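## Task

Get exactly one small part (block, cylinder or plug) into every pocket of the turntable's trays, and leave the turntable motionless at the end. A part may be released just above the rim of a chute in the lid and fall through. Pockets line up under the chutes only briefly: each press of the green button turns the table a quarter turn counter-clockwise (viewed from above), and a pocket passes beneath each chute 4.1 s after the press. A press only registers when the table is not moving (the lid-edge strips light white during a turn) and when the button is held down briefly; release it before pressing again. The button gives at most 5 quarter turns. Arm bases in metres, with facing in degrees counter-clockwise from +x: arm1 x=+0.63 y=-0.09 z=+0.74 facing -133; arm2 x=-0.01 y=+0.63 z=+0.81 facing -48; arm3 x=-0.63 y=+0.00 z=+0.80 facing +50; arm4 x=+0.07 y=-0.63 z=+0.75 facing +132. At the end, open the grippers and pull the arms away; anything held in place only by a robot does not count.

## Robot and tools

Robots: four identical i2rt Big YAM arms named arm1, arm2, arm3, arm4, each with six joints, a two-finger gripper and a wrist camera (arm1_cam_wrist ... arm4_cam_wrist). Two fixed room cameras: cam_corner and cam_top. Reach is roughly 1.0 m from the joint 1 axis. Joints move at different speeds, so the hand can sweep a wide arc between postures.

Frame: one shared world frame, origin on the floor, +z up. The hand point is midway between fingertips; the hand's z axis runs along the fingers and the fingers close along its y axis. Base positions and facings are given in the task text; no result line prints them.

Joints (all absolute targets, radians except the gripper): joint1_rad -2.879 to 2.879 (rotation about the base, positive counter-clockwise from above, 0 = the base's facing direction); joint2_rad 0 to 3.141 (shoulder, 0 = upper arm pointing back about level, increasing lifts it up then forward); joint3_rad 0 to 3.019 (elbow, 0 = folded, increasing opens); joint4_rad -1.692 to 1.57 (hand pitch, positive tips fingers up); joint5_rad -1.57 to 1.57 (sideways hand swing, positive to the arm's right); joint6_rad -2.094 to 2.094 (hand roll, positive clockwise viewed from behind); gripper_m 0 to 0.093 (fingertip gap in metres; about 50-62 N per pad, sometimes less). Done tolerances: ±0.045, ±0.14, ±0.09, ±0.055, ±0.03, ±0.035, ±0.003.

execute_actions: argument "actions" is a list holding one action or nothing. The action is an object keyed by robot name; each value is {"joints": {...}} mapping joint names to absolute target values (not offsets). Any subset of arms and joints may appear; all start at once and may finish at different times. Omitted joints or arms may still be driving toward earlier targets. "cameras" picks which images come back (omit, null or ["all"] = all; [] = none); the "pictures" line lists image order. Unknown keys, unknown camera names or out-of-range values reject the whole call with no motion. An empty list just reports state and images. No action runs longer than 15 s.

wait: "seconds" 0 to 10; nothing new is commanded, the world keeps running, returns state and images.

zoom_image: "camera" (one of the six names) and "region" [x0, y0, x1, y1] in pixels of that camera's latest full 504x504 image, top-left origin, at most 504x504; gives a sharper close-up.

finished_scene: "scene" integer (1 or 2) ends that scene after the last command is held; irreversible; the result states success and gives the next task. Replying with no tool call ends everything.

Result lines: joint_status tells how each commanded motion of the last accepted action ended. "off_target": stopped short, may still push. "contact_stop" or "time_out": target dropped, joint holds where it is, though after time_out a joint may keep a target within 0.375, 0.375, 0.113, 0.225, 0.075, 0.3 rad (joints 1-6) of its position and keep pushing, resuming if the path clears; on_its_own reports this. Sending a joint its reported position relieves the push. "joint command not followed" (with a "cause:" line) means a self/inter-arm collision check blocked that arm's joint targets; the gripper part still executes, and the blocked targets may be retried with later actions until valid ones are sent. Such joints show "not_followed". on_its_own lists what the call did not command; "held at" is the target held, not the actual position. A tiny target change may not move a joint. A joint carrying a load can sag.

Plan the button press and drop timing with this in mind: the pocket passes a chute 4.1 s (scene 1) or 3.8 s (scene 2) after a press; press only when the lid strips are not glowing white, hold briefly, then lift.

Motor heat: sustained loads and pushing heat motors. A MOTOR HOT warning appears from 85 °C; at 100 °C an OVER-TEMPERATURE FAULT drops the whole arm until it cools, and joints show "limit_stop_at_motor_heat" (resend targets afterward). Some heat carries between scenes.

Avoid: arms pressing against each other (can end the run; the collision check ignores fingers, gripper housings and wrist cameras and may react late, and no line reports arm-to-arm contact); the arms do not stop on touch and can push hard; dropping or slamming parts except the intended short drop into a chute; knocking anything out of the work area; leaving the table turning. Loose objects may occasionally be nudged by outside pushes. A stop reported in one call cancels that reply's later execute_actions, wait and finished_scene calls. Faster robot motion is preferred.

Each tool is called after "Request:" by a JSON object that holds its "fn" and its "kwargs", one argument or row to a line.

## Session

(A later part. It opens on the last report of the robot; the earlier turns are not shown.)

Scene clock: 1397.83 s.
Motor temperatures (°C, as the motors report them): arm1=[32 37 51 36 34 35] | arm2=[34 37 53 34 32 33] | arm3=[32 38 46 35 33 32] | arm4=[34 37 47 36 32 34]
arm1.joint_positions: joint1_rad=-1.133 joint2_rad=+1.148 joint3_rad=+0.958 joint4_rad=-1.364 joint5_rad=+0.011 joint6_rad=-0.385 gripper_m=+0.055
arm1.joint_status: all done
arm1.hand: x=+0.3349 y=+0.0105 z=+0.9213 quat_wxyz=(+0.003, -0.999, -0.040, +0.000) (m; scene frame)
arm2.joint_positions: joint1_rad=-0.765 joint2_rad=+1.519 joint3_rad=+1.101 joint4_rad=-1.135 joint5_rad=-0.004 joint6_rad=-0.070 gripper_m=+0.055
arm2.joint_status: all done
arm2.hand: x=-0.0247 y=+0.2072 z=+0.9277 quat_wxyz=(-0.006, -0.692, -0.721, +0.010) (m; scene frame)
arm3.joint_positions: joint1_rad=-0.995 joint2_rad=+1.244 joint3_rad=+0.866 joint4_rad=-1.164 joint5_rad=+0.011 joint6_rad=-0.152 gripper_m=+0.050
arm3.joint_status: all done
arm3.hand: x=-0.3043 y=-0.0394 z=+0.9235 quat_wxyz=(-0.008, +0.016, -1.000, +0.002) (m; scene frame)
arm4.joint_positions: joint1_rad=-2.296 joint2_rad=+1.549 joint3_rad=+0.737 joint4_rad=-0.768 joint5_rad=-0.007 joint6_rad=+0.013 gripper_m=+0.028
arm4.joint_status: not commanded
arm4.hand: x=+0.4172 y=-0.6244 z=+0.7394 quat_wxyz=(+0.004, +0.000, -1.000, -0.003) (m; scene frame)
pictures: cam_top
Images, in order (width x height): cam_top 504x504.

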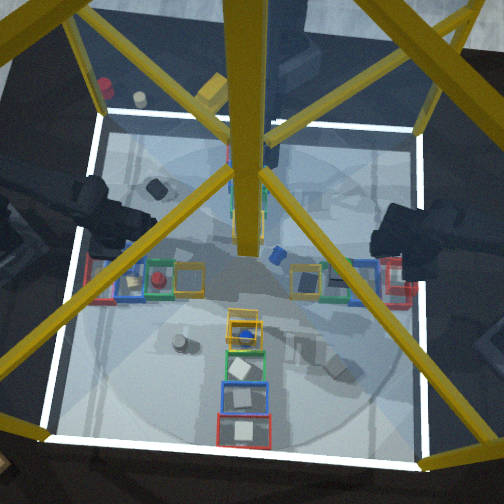

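Request:
{"fn": "execute_actions", "kwargs": {
  "actions": [
    {"arm1":{"joints":{"joint1_rad":-1.012,"joint3_rad":1.275,"joint4_rad":-1.265,"joint6_rad":0,"gripper_m":0.0}},"arm2":{"joints":{"joint1_rad":-1.79,"joint2_rad":0.922,"joint3_rad":0.86,"joint4_rad":-1.5,"joint6_rad":1.5,"gripper_m":0.075}},"arm3":{"joints":{"joint1_rad":-2.23,"joint2_rad":0.922,"joint3_rad":0.86,"joint4_rad":-1.5,"joint6_rad":0,"gripper_m":0.085}},"arm4":{"joints":{"joint2_rad":0.922,"joint3_rad":0.86,"joint4_rad":-1.5}}}
  ],
  "cameras": []
}}

Request:
{"fn": "execute_actions", "kwargs": {
  "actions": [
    {"arm1":{"joints":{"joint2_rad":1.415}},"arm2":{"joints":{"joint2_rad":1.53,"joint3_rad":0.70,"joint4_rad":-0.72}},"arm3":{"joints":{"joint2_rad":1.825,"joint3_rad":1.25,"joint4_rad":-0.935}},"arm4":{"joints":{"joint1_rad":-0.585,"joint6_rad":0.1}}}
  ]
}}

Scene clock: 1430.50 s.
Motor temperatures (°C, as the motors report them): arm1=[32 36 50 36 34 35] | arm2=[34 37 53 34 32 33] | arm3=[32 38 46 35 33 32] | arm4=[34 37 47 36 32 34]
arm1.joint_positions: joint1_rad=-1.010 joint2_rad=+1.145 joint3_rad=+1.243 joint4_rad=-1.276 joint5_rad=+0.011 joint6_rad=-0.008 gripper_m=+0.000
arm1.joint_status: all done
arm1.hand: x=+0.2314 y=-0.0077 z=+1.0481 quat_wxyz=(+0.019, -0.978, +0.088, +0.187) (m; scene frame)
arm2.joint_positions: joint1_rad=-1.787 joint2_rad=+0.914 joint3_rad=+0.863 joint4_rad=-1.489 joint5_rad=-0.002 joint6_rad=+1.488 gripper_m=+0.075
arm2.joint_status: all done
arm2.hand: x=-0.2145 y=+0.5152 z=+1.0232 quat_wxyz=(-0.017, -0.885, +0.465, +0.010) (m; scene frame)
arm3.joint_positions: joint1_rad=-2.226 joint2_rad=+0.914 joint3_rad=+0.861 joint4_rad=-1.484 joint5_rad=+0.012 joint6_rad=-0.007 gripper_m=+0.085
arm3.joint_status: all done
arm3.hand: x=-0.5788 y=-0.2280 z=+1.0065 quat_wxyz=(-0.001, -0.622, -0.783, +0.015) (m; scene frame)
arm4.joint_positions: joint1_rad=-2.296 joint2_rad=+0.920 joint3_rad=+0.822 joint4_rad=-1.492 joint5_rad=-0.007 joint6_rad=+0.013 gripper_m=+0.028
arm4.joint_status: all done
arm4.hand: x=+0.2967 y=-0.6258 z=+0.9415 quat_wxyz=(+0.010, +0.000, -1.000, -0.003) (m; scene frame)
pictures: none
No camera images: the call's "cameras" was empty. Leave "cameras" out to get every camera's image.

Scene clock: 1432.37 s.
Motor temperatures (°C, as the motors report them): arm1=[32 36 50 36 34 35] | arm2=[34 37 53 34 32 33] | arm3=[32 38 46 35 33 32] | arm4=[34 37 48 36 32 34]
arm1.joint_positions: joint1_rad=-1.010 joint2_rad=+1.424 joint3_rad=+1.243 joint4_rad=-1.276 joint5_rad=+0.011 joint6_rad=-0.008 gripper_m=+0.000
arm1.joint_status: all done
arm1.hand: x=+0.1977 y=-0.0024 z=+0.9358 quat_wxyz=(+0.006, -0.995, +0.088, +0.049) (m; scene frame)
arm2.joint_positions: joint1_rad=-1.787 joint2_rad=+1.526 joint3_rad=+0.701 joint4_rad=-0.732 joint5_rad=-0.002 joint6_rad=+1.489 gripper_m=+0.075
arm2.joint_status: all done
arm2.hand: x=-0.3046 y=+0.4635 z=+0.8029 quat_wxyz=(-0.010, -0.885, +0.466, +0.005) (m; scene frame)
arm3.joint_positions: joint1_rad=-2.226 joint2_rad=+1.842 joint3_rad=+1.233 joint4_rad=-0.953 joint5_rad=+0.012 joint6_rad=-0.007 gripper_m=+0.085
arm3.joint_status: all done
arm3.hand: x=-0.5223 y=-0.4893 z=+0.8097 quat_wxyz=(+0.008, -0.622, -0.783, +0.007) (m; scene frame)
arm4.joint_positions: joint1_rad=-0.592 joint2_rad=+0.920 joint3_rad=+0.822 joint4_rad=-1.492 joint5_rad=-0.008 joint6_rad=+0.085 gripper_m=+0.028
arm4.joint_status: all done
arm4.hand: x=+0.0415 y=-0.4105 z=+0.9413 quat_wxyz=(+0.010, +0.729, -0.685, +0.006) (m; scene frame)
pictures: arm1_cam_wrist, arm2_cam_wrist, arm3_cam_wrist, arm4_cam_wrist, cam_corner, cam_top
Images, in order (width x height): arm1_cam_wrist 504x504, arm2_cam_wrist 504x504, arm3_cam_wrist 504x504, arm4_cam_wrist 504x504, cam_corner 504x504, cam_top 504x504.

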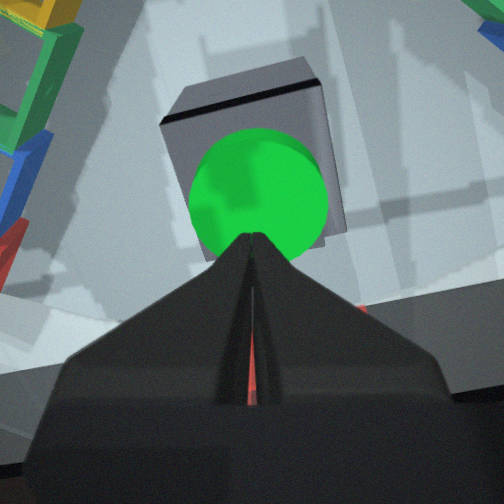

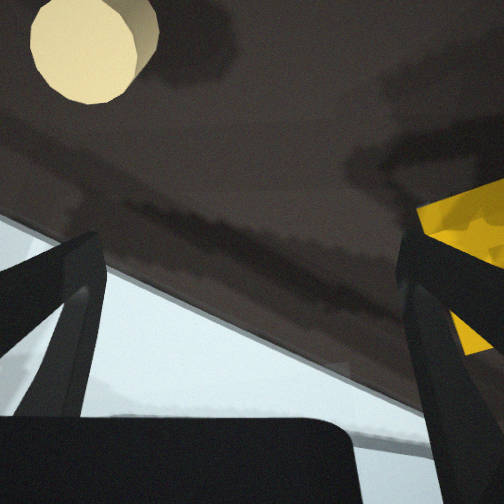

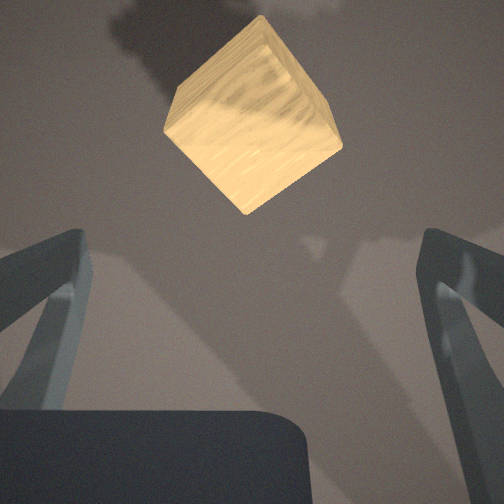

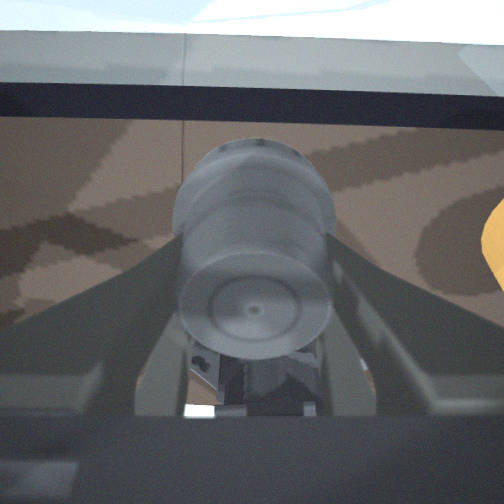

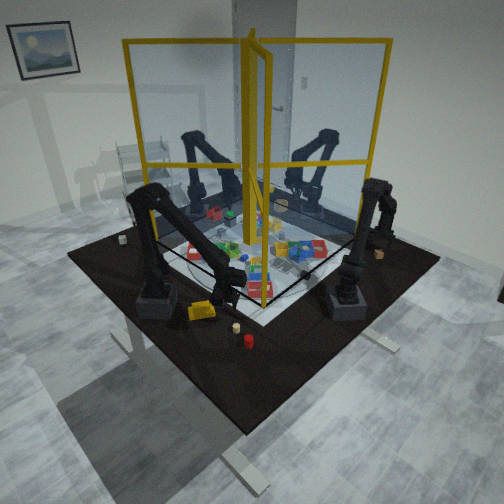

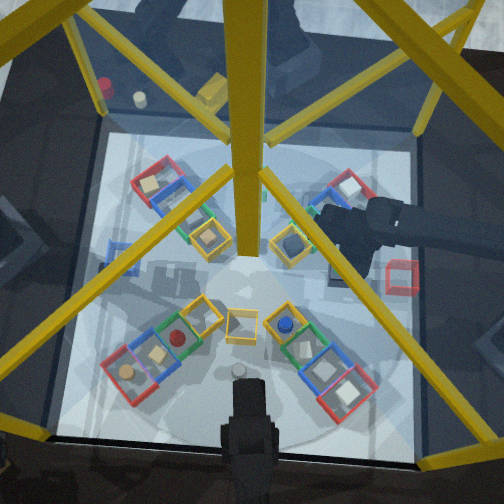

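Request:
{"fn": "execute_actions", "kwargs": {
  "actions": [
    {"arm1":{"joints":{"joint2_rad":1.385}},"arm2":{"joints":{"joint1_rad":-1.868,"joint2_rad":1.665,"joint3_rad":0.89,"joint4_rad":-0.78,"joint6_rad":1.85}},"arm3":{"joints":{"joint2_rad":1.915,"joint3_rad":1.275,"joint4_rad":-0.903,"joint6_rad":-0.69}},"arm4":{"joints":{"joint1_rad":-0.558,"joint2_rad":1.49,"joint3_rad":1.45,"joint4_rad":-1.345}}}
  ],
  "cameras": ["arm2_cam_wrist","arm3_cam_wrist"]
}}

Scene clock: 1471.53 s.
Motor temperatures (°C, as the motors report them): arm1=[32 37 53 36 34 35] | arm2=[34 37 50 34 32 33] | arm3=[32 40 46 35 33 32] | arm4=[34 36 52 36 32 34]
arm1.joint_positions: joint1_rad=-1.010 joint2_rad=+1.390 joint3_rad=+1.243 joint4_rad=-1.276 joint5_rad=+0.011 joint6_rad=-0.008 gripper_m=+0.000
arm1.joint_status: all done
arm1.hand: x=+0.2002 y=-0.0027 z=+0.9502 quat_wxyz=(+0.008, -0.994, +0.088, +0.066) (m; scene frame)
arm2.joint_positions: joint1_rad=-1.871 joint2_rad=+1.663 joint3_rad=+0.870 joint4_rad=-0.771 joint5_rad=-0.002 joint6_rad=+1.838 gripper_m=+0.075
arm2.joint_status: all done
arm2.hand: x=-0.3709 y=+0.4636 z=+0.8013 quat_wxyz=(-0.008, -0.764, +0.645, +0.002) (m; scene frame)
arm3.joint_positions: joint1_rad=-2.226 joint2_rad=+1.913 joint3_rad=+1.237 joint4_rad=-0.920 joint5_rad=+0.012 joint6_rad=-0.681 gripper_m=+0.085
arm3.joint_status: all done
arm3.hand: x=-0.5226 y=-0.4895 z=+0.7767 quat_wxyz=(+0.019, -0.328, -0.944, -0.010) (m; scene frame)
arm4.joint_positions: joint1_rad=-0.569 joint2_rad=+1.499 joint3_rad=+1.386 joint4_rad=-1.349 joint5_rad=-0.008 joint6_rad=+0.085 gripper_m=+0.028
arm4.joint_status: all done
arm4.hand: x=-0.0054 y=-0.1679 z=+0.9769 quat_wxyz=(-0.030, +0.736, -0.675, -0.045) (m; scene frame)
pictures: arm2_cam_wrist, arm3_cam_wrist
Images, in order (width x height): arm2_cam_wrist 504x504, arm3_cam_wrist 504x504.

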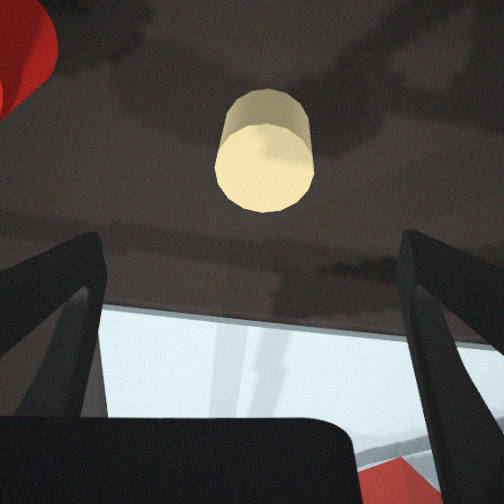

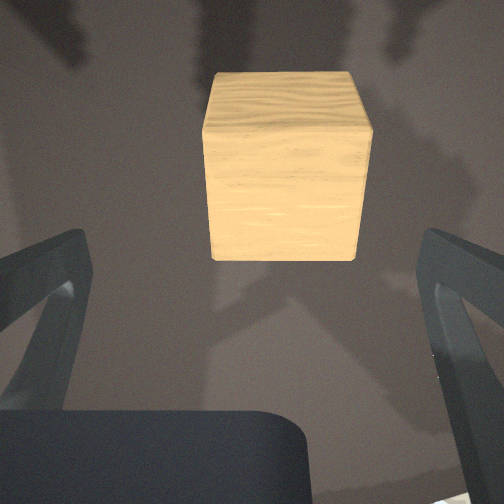

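Request:
{"fn": "execute_actions", "kwargs": {
  "actions": [
    {"arm2":{"joints":{"joint1_rad":-1.85,"joint2_rad":1.81,"joint3_rad":0.825,"joint4_rad":-0.575}},"arm3":{"joints":{"joint2_rad":2.003,"joint4_rad":-0.79}},"arm4":{"joints":{"joint2_rad":1.555,"joint3_rad":1.32,"joint4_rad":-1.22}}}
  ],
  "cameras": ["arm2_cam_wrist","arm3_cam_wrist","arm4_cam_wrist"]
}}

Scene clock: 1488.60 s.
Motor temperatures (°C, as the motors report them): arm1=[32 37 53 36 34 35] | arm2=[34 37 51 34 32 33] | arm3=[32 40 46 35 33 32] | arm4=[34 37 55 36 32 34]
arm1.joint_positions: joint1_rad=-1.010 joint2_rad=+1.390 joint3_rad=+1.243 joint4_rad=-1.276 joint5_rad=+0.011 joint6_rad=-0.008 gripper_m=+0.000
arm1.joint_status: not commanded
arm1.hand: x=+0.2002 y=-0.0027 z=+0.9502 quat_wxyz=(+0.008, -0.994, +0.088, +0.066) (m; scene frame)
arm2.joint_positions: joint1_rad=-1.854 joint2_rad=+1.814 joint3_rad=+0.821 joint4_rad=-0.586 joint5_rad=-0.002 joint6_rad=+1.839 gripper_m=+0.075
arm2.joint_status: all done
arm2.hand: x=-0.3609 y=+0.4610 z=+0.7337 quat_wxyz=(-0.001, -0.769, +0.639, -0.001) (m; scene frame)
arm3.joint_positions: joint1_rad=-2.226 joint2_rad=+2.005 joint3_rad=+1.239 joint4_rad=-0.808 joint5_rad=+0.012 joint6_rad=-0.682 gripper_m=+0.085
arm3.joint_status: all done
arm3.hand: x=-0.5204 y=-0.5013 z=+0.7317 quat_wxyz=(+0.013, -0.328, -0.945, -0.001) (m; scene frame)
arm4.joint_positions: joint1_rad=-0.569 joint2_rad=+1.562 joint3_rad=+1.320 joint4_rad=-1.231 joint5_rad=-0.008 joint6_rad=+0.085 gripper_m=+0.028
arm4.joint_status: all done
arm4.hand: x=-0.0076 y=-0.1558 z=+0.9247 quat_wxyz=(-0.026, +0.736, -0.675, -0.040) (m; scene frame)
pictures: arm2_cam_wrist, arm3_cam_wrist, arm4_cam_wrist
Images, in order (width x height): arm2_cam_wrist 504x504, arm3_cam_wrist 504x504, arm4_cam_wrist 504x504.

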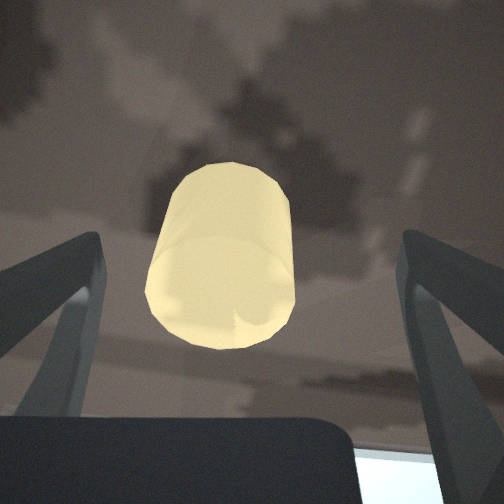

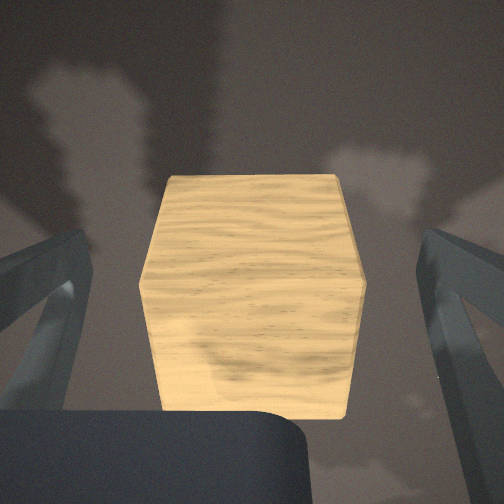

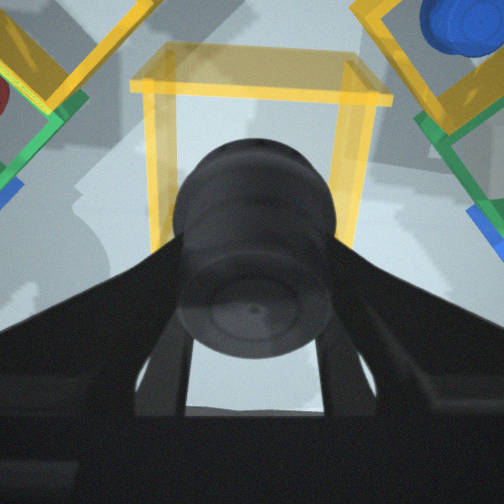

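Request:
{"fn": "execute_actions", "kwargs": {
  "actions": [
    {"arm2":{"joints":{"gripper_m":0.022}},"arm3":{"joints":{"joint4_rad":-0.843}}}
  ],
  "cameras": []
}}

Request:
{"fn": "execute_actions", "kwargs": {
  "actions": [
    {"arm2":{"joints":{"joint2_rad":0.922,"joint3_rad":0.86,"joint4_rad":-1.5,"joint6_rad":-0.08}},"arm3":{"joints":{"gripper_m":0.029}}}
  ],
  "cameras": ["arm2_cam_wrist","arm3_cam_wrist"]
}}

Scene clock: 1498.43 s.
Motor temperatures (°C, as the motors report them): arm1=[32 37 53 36 34 35] | arm2=[34 37 50 34 32 33] | arm3=[32 40 46 35 33 32] | arm4=[34 37 52 36 32 34]
arm1.joint_positions: joint1_rad=-1.010 joint2_rad=+1.390 joint3_rad=+1.243 joint4_rad=-1.276 joint5_rad=+0.011 joint6_rad=-0.008 gripper_m=+0.000
arm1.joint_status: not commanded
arm1.hand: x=+0.2002 y=-0.0027 z=+0.9502 quat_wxyz=(+0.008, -0.994, +0.088, +0.066) (m; scene frame)
arm2.joint_positions: joint1_rad=-1.854 joint2_rad=+1.814 joint3_rad=+0.821 joint4_rad=-0.586 joint5_rad=-0.002 joint6_rad=+1.839 gripper_m=+0.031
arm2.joint_status: gripper_m off_target (ended at +0.031, target +0.022)
arm2.hand: x=-0.3609 y=+0.4610 z=+0.7337 quat_wxyz=(-0.001, -0.769, +0.639, -0.001) (m; scene frame)
arm3.joint_positions: joint1_rad=-2.226 joint2_rad=+2.005 joint3_rad=+1.239 joint4_rad=-0.827 joint5_rad=+0.012 joint6_rad=-0.682 gripper_m=+0.085
arm3.joint_status: all done
arm3.hand: x=-0.5214 y=-0.4967 z=+0.7318 quat_wxyz=(+0.019, -0.328, -0.944, -0.009) (m; scene frame)
arm4.joint_positions: joint1_rad=-0.569 joint2_rad=+1.562 joint3_rad=+1.320 joint4_rad=-1.231 joint5_rad=-0.008 joint6_rad=+0.085 gripper_m=+0.028
arm4.joint_status: not commanded
arm4.hand: x=-0.0076 y=-0.1558 z=+0.9247 quat_wxyz=(-0.026, +0.736, -0.675, -0.040) (m; scene frame)
pictures: none
No camera images: the call's "cameras" was empty. Leave "cameras" out to get every camera's image.

Scene clock: 1500.77 s.
Motor temperatures (°C, as the motors report them): arm1=[32 37 53 36 34 35] | arm2=[34 37 50 34 32 33] | arm3=[32 40 46 35 33 32] | arm4=[34 37 51 36 32 34]
arm1.joint_positions: joint1_rad=-1.010 joint2_rad=+1.390 joint3_rad=+1.243 joint4_rad=-1.276 joint5_rad=+0.011 joint6_rad=-0.008 gripper_m=+0.000
arm1.joint_status: not commanded
arm1.hand: x=+0.2002 y=-0.0027 z=+0.9502 quat_wxyz=(+0.008, -0.994, +0.088, +0.066) (m; scene frame)
arm2.joint_positions: joint1_rad=-1.854 joint2_rad=+0.917 joint3_rad=+0.835 joint4_rad=-1.489 joint5_rad=-0.002 joint6_rad=-0.068 gripper_m=+0.031
arm2.joint_status: all done
arm2.hand: x=-0.2153 y=+0.5322 z=+1.0115 quat_wxyz=(-0.002, -0.966, -0.258, +0.004) (m; scene frame)
arm3.joint_positions: joint1_rad=-2.226 joint2_rad=+2.005 joint3_rad=+1.239 joint4_rad=-0.827 joint5_rad=+0.012 joint6_rad=-0.683 gripper_m=+0.039
arm3.joint_status: gripper_m off_target (ended at +0.039, target +0.029)
arm3.hand: x=-0.5214 y=-0.4967 z=+0.7318 quat_wxyz=(+0.019, -0.328, -0.945, -0.009) (m; scene frame)
arm4.joint_positions: joint1_rad=-0.569 joint2_rad=+1.562 joint3_rad=+1.320 joint4_rad=-1.231 joint5_rad=-0.008 joint6_rad=+0.085 gripper_m=+0.028
arm4.joint_status: not commanded
arm4.hand: x=-0.0076 y=-0.1558 z=+0.9247 quat_wxyz=(-0.026, +0.736, -0.675, -0.040) (m; scene frame)
pictures: arm2_cam_wrist, arm3_cam_wrist
Images, in order (width x height): arm2_cam_wrist 504x504, arm3_cam_wrist 504x504.

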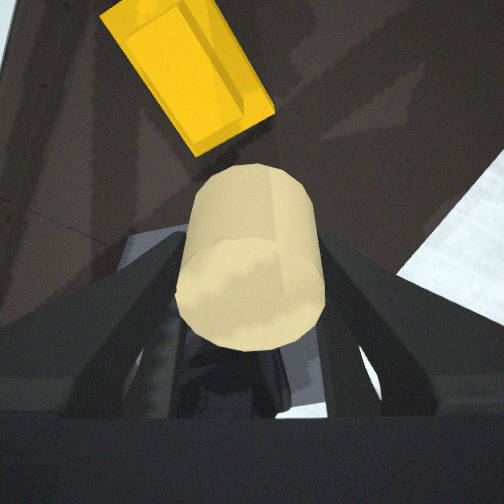

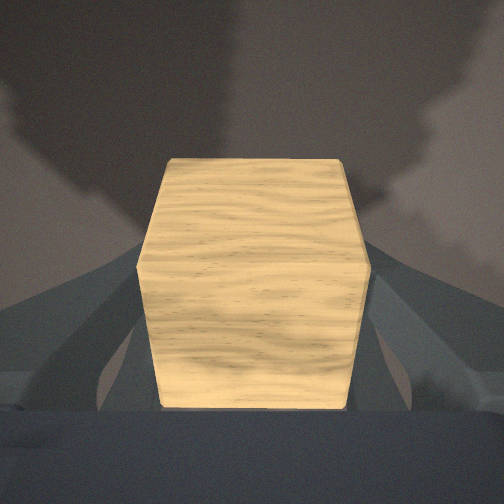

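Request:
{"fn": "execute_actions", "kwargs": {
  "actions": [
    {"arm2":{"joints":{"joint1_rad":-0.763}},"arm3":{"joints":{"joint2_rad":0.922,"joint3_rad":0.86,"joint4_rad":-1.5}}}
  ],
  "cameras": []
}}

Request:
{"fn": "execute_actions", "kwargs": {
  "actions": [
    {"arm2":{"joints":{"joint2_rad":1.505,"joint3_rad":1.27,"joint4_rad":-1.325}},"arm3":{"joints":{"joint1_rad":-0.992,"joint6_rad":-0.16}}}
  ],
  "cameras": []
}}

Request:
{"fn": "execute_actions", "kwargs": {
  "actions": [
    {"arm2":{"joints":{"joint2_rad":1.519,"joint3_rad":1.112,"joint4_rad":-1.122}},"arm3":{"joints":{"joint2_rad":1.235,"joint3_rad":1.02,"joint4_rad":-1.345}}}
  ],
  "cameras": []
}}

Request:
{"fn": "execute_actions", "kwargs": {
  "actions": [
    {"arm3":{"joints":{"joint2_rad":1.245,"joint3_rad":0.872,"joint4_rad":-1.145}}}
  ],
  "cameras": ["arm1_cam_wrist","arm2_cam_wrist","arm3_cam_wrist","arm4_cam_wrist"]
}}

Scene clock: 1510.57 s.
Motor temperatures (°C, as the motors report them): arm1=[32 37 53 36 34 35] | arm2=[34 37 52 34 32 33] | arm3=[32 40 46 35 33 32] | arm4=[34 38 50 36 32 34]
arm1.joint_positions: joint1_rad=-1.010 joint2_rad=+1.390 joint3_rad=+1.243 joint4_rad=-1.276 joint5_rad=+0.011 joint6_rad=-0.008 gripper_m=+0.000
arm1.joint_status: not commanded
arm1.hand: x=+0.2002 y=-0.0027 z=+0.9502 quat_wxyz=(+0.008, -0.994, +0.088, +0.066) (m; scene frame)
arm2.joint_positions: joint1_rad=-0.766 joint2_rad=+0.917 joint3_rad=+0.835 joint4_rad=-1.489 joint5_rad=-0.002 joint6_rad=-0.070 gripper_m=+0.031
arm2.joint_status: all done
arm2.hand: x=-0.0187 y=+0.4051 z=+1.0107 quat_wxyz=(+0.000, -0.693, -0.721, +0.004) (m; scene frame)
arm3.joint_positions: joint1_rad=-2.226 joint2_rad=+0.923 joint3_rad=+0.863 joint4_rad=-1.485 joint5_rad=+0.012 joint6_rad=-0.683 gripper_m=+0.039
arm3.joint_status: all done
arm3.hand: x=-0.5786 y=-0.2288 z=+1.0052 quat_wxyz=(+0.006, -0.328, -0.945, +0.011) (m; scene frame)
arm4.joint_positions: joint1_rad=-0.569 joint2_rad=+1.562 joint3_rad=+1.320 joint4_rad=-1.231 joint5_rad=-0.008 joint6_rad=+0.085 gripper_m=+0.028
arm4.joint_status: not commanded
arm4.hand: x=-0.0076 y=-0.1558 z=+0.9247 quat_wxyz=(-0.026, +0.736, -0.675, -0.040) (m; scene frame)
pictures: none
No camera images: the call's "cameras" was empty. Leave "cameras" out to get every camera's image.

Scene clock: 1512.17 s.
Motor temperatures (°C, as the motors report them): arm1=[32 37 53 36 34 35] | arm2=[34 37 53 34 32 33] | arm3=[32 40 46 35 33 32] | arm4=[34 38 50 36 32 34]
arm1.joint_positions: joint1_rad=-1.010 joint2_rad=+1.390 joint3_rad=+1.243 joint4_rad=-1.276 joint5_rad=+0.011 joint6_rad=-0.008 gripper_m=+0.000
arm1.joint_status: not commanded
arm1.hand: x=+0.2002 y=-0.0027 z=+0.9502 quat_wxyz=(+0.008, -0.994, +0.088, +0.066) (m; scene frame)
arm2.joint_positions: joint1_rad=-0.766 joint2_rad=+1.510 joint3_rad=+1.233 joint4_rad=-1.329 joint5_rad=-0.002 joint6_rad=-0.070 gripper_m=+0.031
arm2.joint_status: all done
arm2.hand: x=-0.0248 y=+0.2057 z=+0.9792 quat_wxyz=(+0.012, -0.693, -0.721, -0.009) (m; scene frame)
arm3.joint_positions: joint1_rad=-0.995 joint2_rad=+0.923 joint3_rad=+0.863 joint4_rad=-1.485 joint5_rad=+0.011 joint6_rad=-0.169 gripper_m=+0.039
arm3.joint_status: all done
arm3.hand: x=-0.3944 y=-0.0293 z=+1.0050 quat_wxyz=(-0.006, +0.024, -1.000, +0.002) (m; scene frame)
arm4.joint_positions: joint1_rad=-0.569 joint2_rad=+1.562 joint3_rad=+1.320 joint4_rad=-1.231 joint5_rad=-0.008 joint6_rad=+0.085 gripper_m=+0.028
arm4.joint_status: not commanded
arm4.hand: x=-0.0076 y=-0.1558 z=+0.9247 quat_wxyz=(-0.026, +0.736, -0.675, -0.040) (m; scene frame)
pictures: none
No camera images: the call's "cameras" was empty. Leave "cameras" out to get every camera's image.

Scene clock: 1513.20 s.
Motor temperatures (°C, as the motors report them): arm1=[32 37 53 36 34 35] | arm2=[34 37 53 34 32 33] | arm3=[32 40 46 35 33 32] | arm4=[34 38 50 36 32 34]
arm1.joint_positions: joint1_rad=-1.010 joint2_rad=+1.390 joint3_rad=+1.243 joint4_rad=-1.276 joint5_rad=+0.011 joint6_rad=-0.008 gripper_m=+0.000
arm1.joint_status: not commanded
arm1.hand: x=+0.2002 y=-0.0027 z=+0.9502 quat_wxyz=(+0.008, -0.994, +0.088, +0.066) (m; scene frame)
arm2.joint_positions: joint1_rad=-0.766 joint2_rad=+1.511 joint3_rad=+1.108 joint4_rad=-1.135 joint5_rad=-0.002 joint6_rad=-0.070 gripper_m=+0.031
arm2.joint_status: all done
arm2.hand: x=-0.0251 y=+0.2044 z=+0.9332 quat_wxyz=(-0.011, -0.692, -0.721, +0.016) (m; scene frame)
arm3.joint_positions: joint1_rad=-0.995 joint2_rad=+1.244 joint3_rad=+0.978 joint4_rad=-1.355 joint5_rad=+0.011 joint6_rad=-0.168 gripper_m=+0.039
arm3.joint_status: all done
arm3.hand: x=-0.3098 y=-0.0391 z=+0.9644 quat_wxyz=(+0.032, +0.024, -0.999, -0.003) (m; scene frame)
arm4.joint_positions: joint1_rad=-0.569 joint2_rad=+1.562 joint3_rad=+1.320 joint4_rad=-1.231 joint5_rad=-0.008 joint6_rad=+0.085 gripper_m=+0.028
arm4.joint_status: not commanded
arm4.hand: x=-0.0076 y=-0.1558 z=+0.9247 quat_wxyz=(-0.026, +0.736, -0.675, -0.040) (m; scene frame)
pictures: none
No camera images: the call's "cameras" was empty. Leave "cameras" out to get every camera's image.

Scene clock: 1514.20 s.
Motor temperatures (°C, as the motors report them): arm1=[32 37 53 36 34 35] | arm2=[34 37 53 34 32 33] | arm3=[32 40 46 35 33 32] | arm4=[34 38 50 36 32 34]
arm1.joint_positions: joint1_rad=-1.010 joint2_rad=+1.390 joint3_rad=+1.243 joint4_rad=-1.276 joint5_rad=+0.011 joint6_rad=-0.008 gripper_m=+0.000
arm1.joint_status: not commanded
arm1.hand: x=+0.2002 y=-0.0027 z=+0.9502 quat_wxyz=(+0.008, -0.994, +0.088, +0.066) (m; scene frame)
arm2.joint_positions: joint1_rad=-0.766 joint2_rad=+1.511 joint3_rad=+1.108 joint4_rad=-1.135 joint5_rad=-0.002 joint6_rad=-0.070 gripper_m=+0.031
arm2.joint_status: not commanded
arm2.hand: x=-0.0251 y=+0.2044 z=+0.9332 quat_wxyz=(-0.011, -0.692, -0.721, +0.016) (m; scene frame)
arm3.joint_positions: joint1_rad=-0.995 joint2_rad=+1.244 joint3_rad=+0.865 joint4_rad=-1.164 joint5_rad=+0.011 joint6_rad=-0.168 gripper_m=+0.039
arm3.joint_status: all done
arm3.hand: x=-0.3046 y=-0.0393 z=+0.9232 quat_wxyz=(-0.007, +0.024, -1.000, +0.002) (m; scene frame)
arm4.joint_positions: joint1_rad=-0.569 joint2_rad=+1.562 joint3_rad=+1.320 joint4_rad=-1.231 joint5_rad=-0.008 joint6_rad=+0.085 gripper_m=+0.028
arm4.joint_status: not commanded
arm4.hand: x=-0.0076 y=-0.1558 z=+0.9247 quat_wxyz=(-0.026, +0.736, -0.675, -0.040) (m; scene frame)
pictures: arm1_cam_wrist, arm2_cam_wrist, arm3_cam_wrist, arm4_cam_wrist
Images, in order (width x height): arm1_cam_wrist 504x504, arm2_cam_wrist 504x504, arm3_cam_wrist 504x504, arm4_cam_wrist 504x504.

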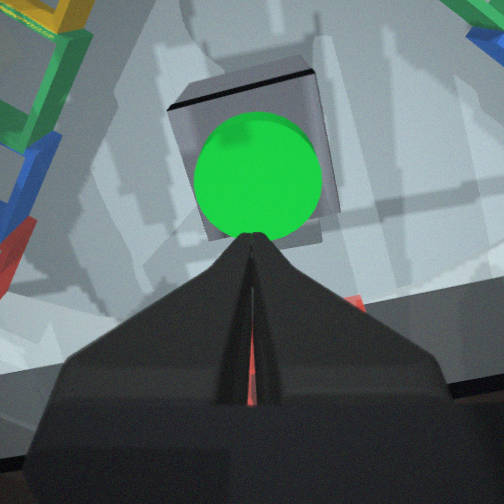

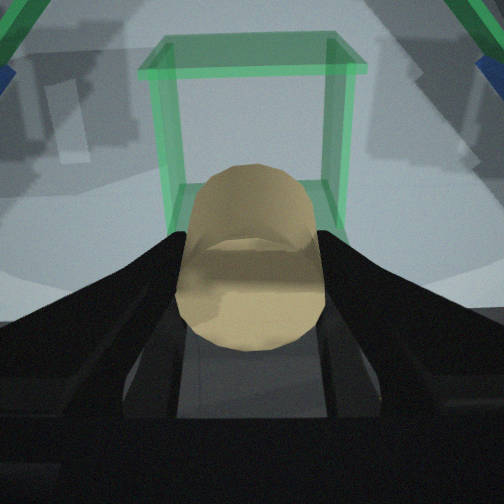

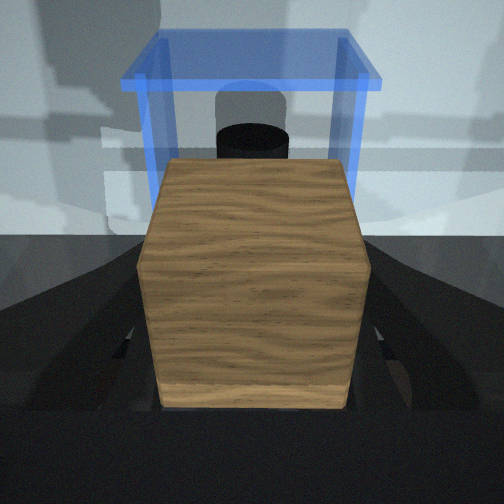

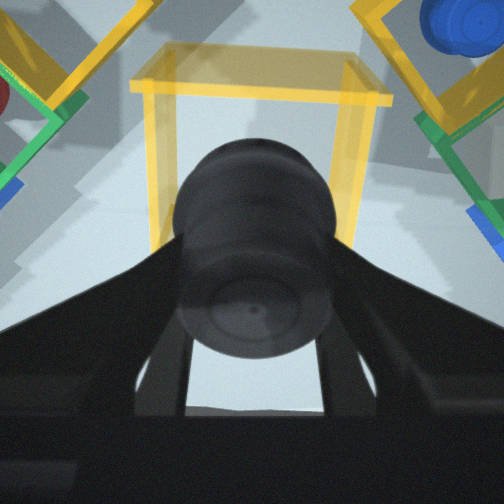

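Request:
{"fn": "execute_actions", "kwargs": {
  "actions": [
    {"arm3":{"joints":{"joint4_rad":-1.13}}}
  ],
  "cameras": ["arm3_cam_wrist"]
}}

Scene clock: 1526.43 s.
Motor temperatures (°C, as the motors report them): arm1=[32 37 53 36 34 35] | arm2=[34 37 52 34 32 33] | arm3=[32 39 46 35 33 32] | arm4=[34 38 49 36 32 34]
arm1.joint_positions: joint1_rad=-1.010 joint2_rad=+1.390 joint3_rad=+1.243 joint4_rad=-1.276 joint5_rad=+0.011 joint6_rad=-0.008 gripper_m=+0.000
arm1.joint_status: not commanded
arm1.hand: x=+0.2002 y=-0.0027 z=+0.9502 quat_wxyz=(+0.008, -0.994, +0.088, +0.066) (m; scene frame)
arm2.joint_positions: joint1_rad=-0.766 joint2_rad=+1.511 joint3_rad=+1.108 joint4_rad=-1.135 joint5_rad=-0.002 joint6_rad=-0.070 gripper_m=+0.031
arm2.joint_status: not commanded
arm2.hand: x=-0.0251 y=+0.2044 z=+0.9332 quat_wxyz=(-0.011, -0.692, -0.721, +0.016) (m; scene frame)
arm3.joint_positions: joint1_rad=-0.995 joint2_rad=+1.244 joint3_rad=+0.865 joint4_rad=-1.149 joint5_rad=+0.011 joint6_rad=-0.168 gripper_m=+0.039
arm3.joint_status: all done
arm3.hand: x=-0.3012 y=-0.0398 z=+0.9233 quat_wxyz=(-0.014, +0.024, -1.000, +0.003) (m; scene frame)
arm4.joint_positions: joint1_rad=-0.569 joint2_rad=+1.562 joint3_rad=+1.320 joint4_rad=-1.231 joint5_rad=-0.008 joint6_rad=+0.085 gripper_m=+0.028
arm4.joint_status: not commanded
arm4.hand: x=-0.0076 y=-0.1558 z=+0.9247 quat_wxyz=(-0.026, +0.736, -0.675, -0.040) (m; scene frame)
pictures: arm3_cam_wrist
Images, in order (width x height): arm3_cam_wrist 504x504.

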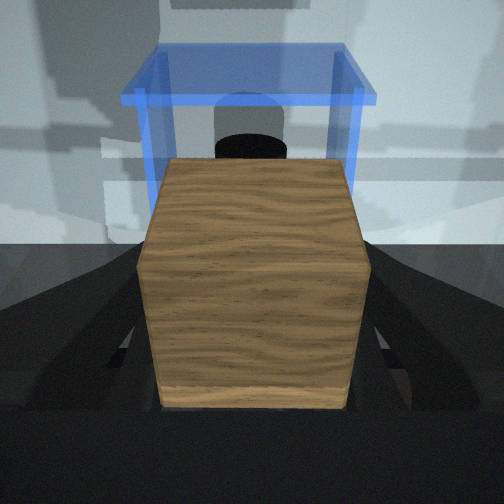

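Request:
{"fn": "execute_actions", "kwargs": {
  "actions": [
    {"arm1":{"joints":{"joint2_rad":1.555}}}
  ],
  "cameras": []
}}

Request:
{"fn": "wait", "kwargs": {
  "seconds": 3.4
}}

Request:
{"fn": "execute_actions", "kwargs": {
  "actions": [
    {"arm1":{"joints":{"joint2_rad":1.2}},"arm2":{"joints":{"gripper_m":0.05}},"arm3":{"joints":{"gripper_m":0.055}},"arm4":{"joints":{"gripper_m":0.05}}}
  ],
  "cameras": ["cam_top"]
}}

Scene clock: 1532.80 s.
Motor temperatures (°C, as the motors report them): arm1=[32 37 53 36 34 35] | arm2=[34 37 52 34 32 33] | arm3=[32 39 46 35 33 32] | arm4=[34 38 49 36 32 34]
arm1.joint_positions: joint1_rad=-1.010 joint2_rad=+1.495 joint3_rad=+1.274 joint4_rad=-1.276 joint5_rad=+0.010 joint6_rad=-0.008 gripper_m=+0.000
arm1.joint_status: all done
arm1.hand: x=+0.1840 y=-0.0001 z=+0.9177 quat_wxyz=(+0.004, -0.996, +0.088, +0.029) (m; scene frame)
arm2.joint_positions: joint1_rad=-0.766 joint2_rad=+1.511 joint3_rad=+1.108 joint4_rad=-1.135 joint5_rad=-0.002 joint6_rad=-0.070 gripper_m=+0.031
arm2.joint_status: not commanded
arm2.hand: x=-0.0251 y=+0.2044 z=+0.9332 quat_wxyz=(-0.011, -0.692, -0.721, +0.016) (m; scene frame)
arm3.joint_positions: joint1_rad=-0.995 joint2_rad=+1.244 joint3_rad=+0.865 joint4_rad=-1.149 joint5_rad=+0.011 joint6_rad=-0.168 gripper_m=+0.039
arm3.joint_status: not commanded
arm3.hand: x=-0.3012 y=-0.0398 z=+0.9233 quat_wxyz=(-0.014, +0.024, -1.000, +0.003) (m; scene frame)
arm4.joint_positions: joint1_rad=-0.569 joint2_rad=+1.562 joint3_rad=+1.320 joint4_rad=-1.231 joint5_rad=-0.008 joint6_rad=+0.085 gripper_m=+0.028
arm4.joint_status: not commanded
arm4.hand: x=-0.0076 y=-0.1558 z=+0.9247 quat_wxyz=(-0.026, +0.736, -0.675, -0.040) (m; scene frame)
pictures: none
No camera images: the call's "cameras" was empty. Leave "cameras" out to get every camera's image.

Scene clock: 1536.20 s.
Motor temperatures (°C, as the motors report them): arm1=[32 37 53 36 34 35] | arm2=[34 37 52 34 32 33] | arm3=[32 39 46 35 33 32] | arm4=[34 38 49 36 32 34]
arm1.joint_positions: joint1_rad=-1.010 joint2_rad=+1.495 joint3_rad=+1.274 joint4_rad=-1.276 joint5_rad=+0.010 joint6_rad=-0.008 gripper_m=+0.000
arm1.joint_status: all done
arm1.hand: x=+0.1840 y=-0.0001 z=+0.9177 quat_wxyz=(+0.004, -0.996, +0.088, +0.029) (m; scene frame)
arm2.joint_positions: joint1_rad=-0.766 joint2_rad=+1.511 joint3_rad=+1.108 joint4_rad=-1.135 joint5_rad=-0.002 joint6_rad=-0.070 gripper_m=+0.031
arm2.joint_status: not commanded
arm2.hand: x=-0.0251 y=+0.2044 z=+0.9332 quat_wxyz=(-0.011, -0.692, -0.721, +0.016) (m; scene frame)
arm3.joint_positions: joint1_rad=-0.995 joint2_rad=+1.244 joint3_rad=+0.865 joint4_rad=-1.149 joint5_rad=+0.011 joint6_rad=-0.168 gripper_m=+0.039
arm3.joint_status: not commanded
arm3.hand: x=-0.3012 y=-0.0398 z=+0.9233 quat_wxyz=(-0.014, +0.024, -1.000, +0.003) (m; scene frame)
arm4.joint_positions: joint1_rad=-0.569 joint2_rad=+1.562 joint3_rad=+1.320 joint4_rad=-1.231 joint5_rad=-0.008 joint6_rad=+0.085 gripper_m=+0.028
arm4.joint_status: not commanded
arm4.hand: x=-0.0076 y=-0.1558 z=+0.9247 quat_wxyz=(-0.026, +0.736, -0.675, -0.040) (m; scene frame)
wait: 3.40 s; at rest by 0.27 s
pictures: arm1_cam_wrist, arm2_cam_wrist, arm3_cam_wrist, arm4_cam_wrist, cam_corner, cam_top
Images, in order (width x height): arm1_cam_wrist 504x504, arm2_cam_wrist 504x504, arm3_cam_wrist 504x504, arm4_cam_wrist 504x504, cam_corner 504x504, cam_top 504x504.

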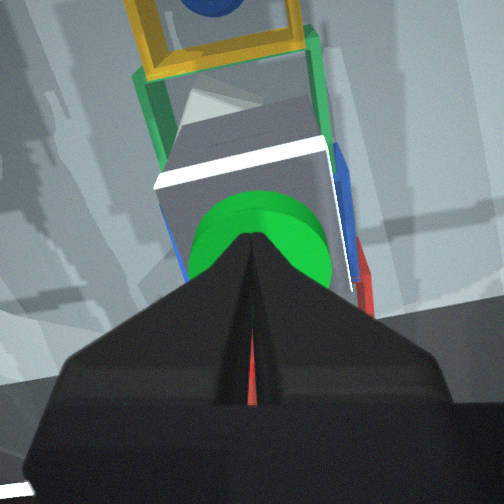

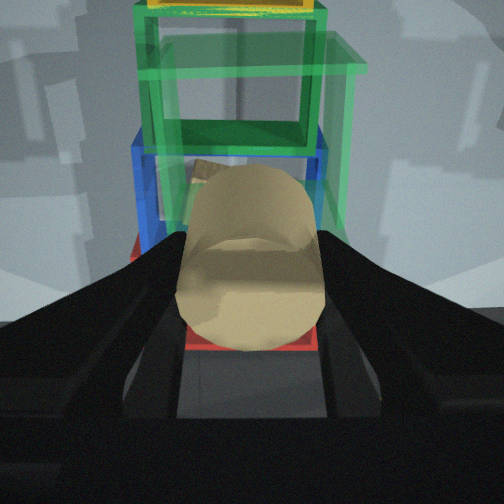

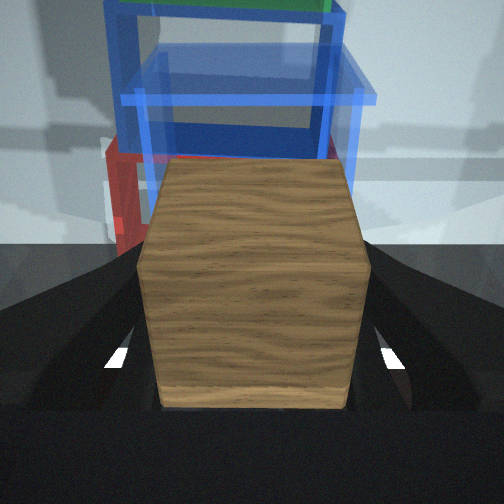

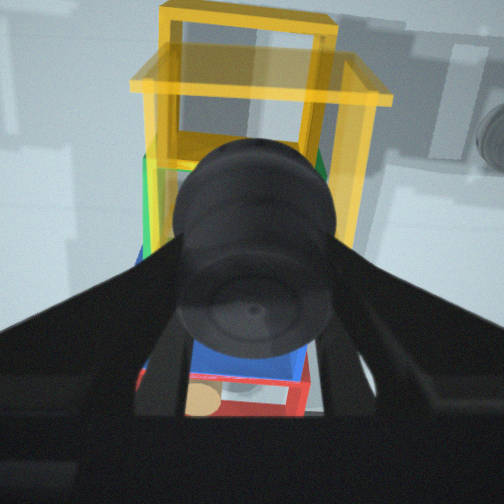

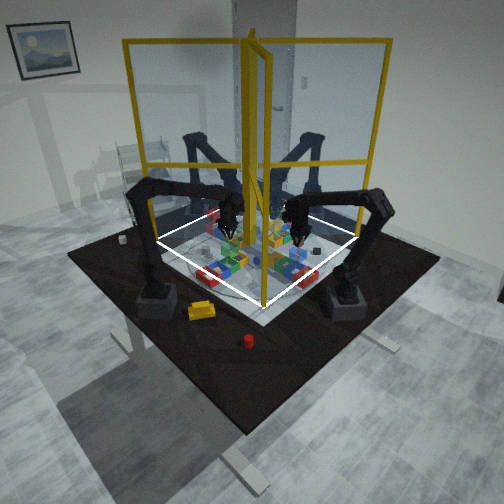

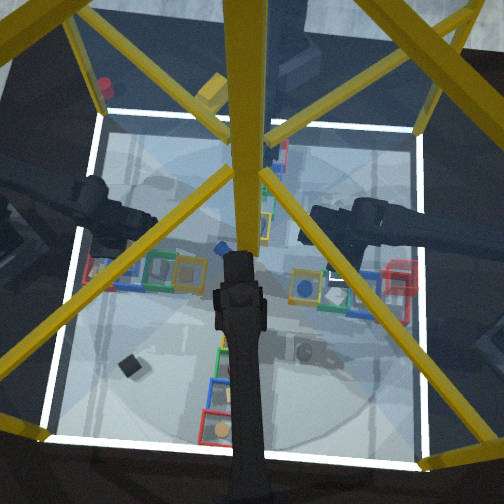

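Scene clock: 1537.57 s.
Motor temperatures (°C, as the motors report them): arm1=[32 37 52 36 34 35] | arm2=[34 37 52 34 32 33] | arm3=[32 39 46 35 33 32] | arm4=[34 38 49 36 32 34]
arm1.joint_positions: joint1_rad=-1.010 joint2_rad=+1.187 joint3_rad=+1.274 joint4_rad=-1.275 joint5_rad=+0.010 joint6_rad=-0.008 gripper_m=+0.000
arm1.joint_status: all done
arm1.hand: x=+0.2177 y=-0.0054 z=+1.0460 quat_wxyz=(+0.018, -0.979, +0.088, +0.182) (m; scene frame)
arm2.joint_positions: joint1_rad=-0.766 joint2_rad=+1.511 joint3_rad=+1.108 joint4_rad=-1.135 joint5_rad=-0.002 joint6_rad=-0.070 gripper_m=+0.050
arm2.joint_status: all done
arm2.hand: x=-0.0251 y=+0.2044 z=+0.9332 quat_wxyz=(-0.011, -0.692, -0.721, +0.016) (m; scene frame)
arm3.joint_positions: joint1_rad=-0.995 joint2_rad=+1.244 joint3_rad=+0.865 joint4_rad=-1.149 joint5_rad=+0.011 joint6_rad=-0.168 gripper_m=+0.055
arm3.joint_status: all done
arm3.hand: x=-0.3012 y=-0.0398 z=+0.9233 quat_wxyz=(-0.014, +0.024, -1.000, +0.003) (m; scene frame)
arm4.joint_positions: joint1_rad=-0.569 joint2_rad=+1.562 joint3_rad=+1.320 joint4_rad=-1.231 joint5_rad=-0.008 joint6_rad=+0.085 gripper_m=+0.050
arm4.joint_status: all done
arm4.hand: x=-0.0076 y=-0.1557 z=+0.9247 quat_wxyz=(-0.026, +0.736, -0.675, -0.041) (m; scene frame)
pictures: cam_top
Images, in order (width x height): cam_top 504x504.

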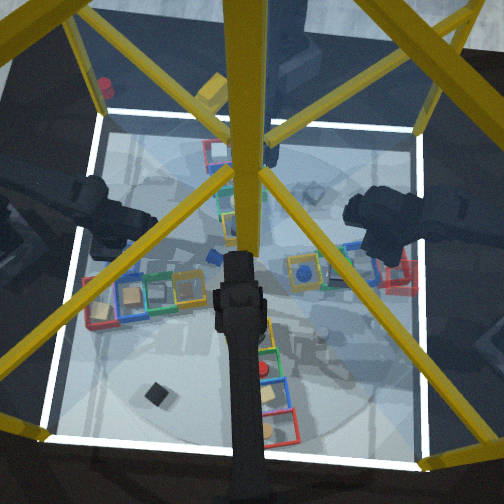

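Now retract all arms clear and check.

Request:
{"fn": "execute_actions", "kwargs": {
  "actions": [
    {"arm1":{"joints":{"joint2_rad":0.922,"joint3_rad":0.86,"joint4_rad":-1.5}},"arm2":{"joints":{"joint2_rad":0.922,"joint3_rad":0.86,"joint4_rad":-1.5}},"arm3":{"joints":{"joint2_rad":0.922,"joint3_rad":0.86,"joint4_rad":-1.5}},"arm4":{"joints":{"joint2_rad":0.922,"joint3_rad":0.86,"joint4_rad":-1.5}}}
  ],
  "cameras": ["cam_top","cam_corner"]
}}

Scene clock: 1543.07 s.
Motor temperatures (°C, as the motors report them): arm1=[32 37 52 36 34 35] | arm2=[34 37 52 34 32 33] | arm3=[32 39 46 35 33 32] | arm4=[34 38 49 36 32 34]
arm1.joint_positions: joint1_rad=-1.010 joint2_rad=+0.912 joint3_rad=+0.866 joint4_rad=-1.488 joint5_rad=+0.010 joint6_rad=-0.008 gripper_m=+0.000
arm1.joint_status: all done
arm1.hand: x=+0.3972 y=-0.0394 z=+0.9451 quat_wxyz=(+0.002, -0.996, +0.088, +0.011) (m; scene frame)
arm2.joint_positions: joint1_rad=-0.766 joint2_rad=+0.913 joint3_rad=+0.860 joint4_rad=-1.490 joint5_rad=-0.002 joint6_rad=-0.070 gripper_m=+0.050
arm2.joint_status: all done
arm2.hand: x=-0.0188 y=+0.3988 z=+1.0214 quat_wxyz=(-0.009, -0.693, -0.721, +0.014) (m; scene frame)
arm3.joint_positions: joint1_rad=-0.995 joint2_rad=+0.912 joint3_rad=+0.860 joint4_rad=-1.484 joint5_rad=+0.011 joint6_rad=-0.168 gripper_m=+0.055
arm3.joint_status: all done
arm3.hand: x=-0.3956 y=-0.0292 z=+1.0065 quat_wxyz=(-0.011, +0.024, -1.000, +0.003) (m; scene frame)
arm4.joint_positions: joint1_rad=-0.569 joint2_rad=+0.920 joint3_rad=+0.869 joint4_rad=-1.497 joint5_rad=-0.008 joint6_rad=+0.085 gripper_m=+0.050
arm4.joint_status: all done
arm4.hand: x=+0.0345 y=-0.3997 z=+0.9593 quat_wxyz=(-0.003, +0.737, -0.676, -0.011) (m; scene frame)
pictures: cam_corner, cam_top
Images, in order (width x height): cam_corner 504x504, cam_top 504x504.

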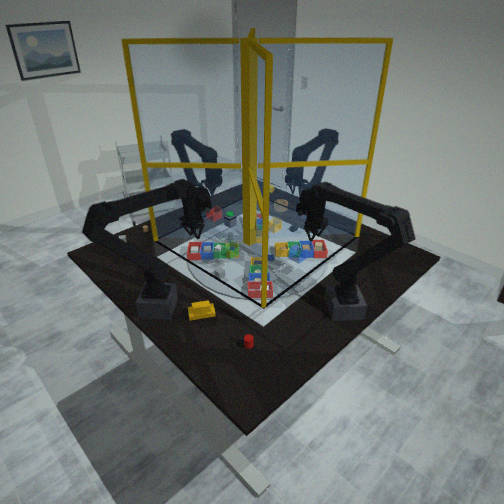

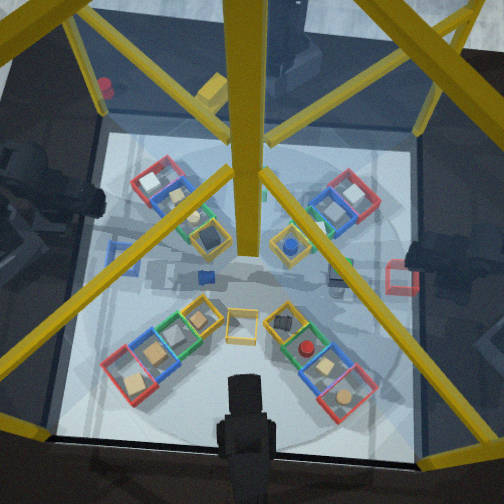

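Request:
{"fn": "zoom_image", "kwargs": {
  "camera": "cam_top",
  "region": [90, 140, 400, 430]
}}

Region (90, 140, 400, 430) of cam_top's 504x504 image, scaled by 1.626, with more detail than that image has; it fills the top 471 rows of this view, and the rest is white.

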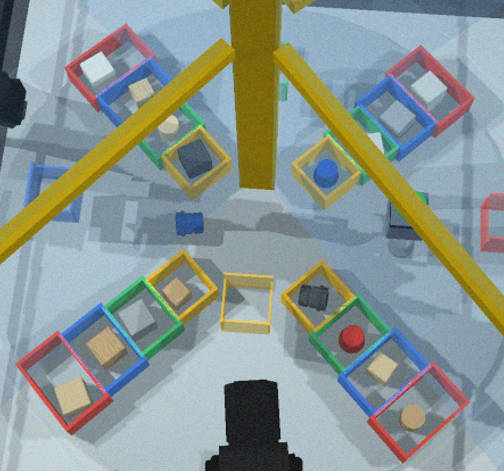

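All 16 pockets show filled and the turntable is stopped.

Request:
{"fn": "finished_scene", "kwargs": {
  "scene": 1
}}

The scene is finished: the task was done.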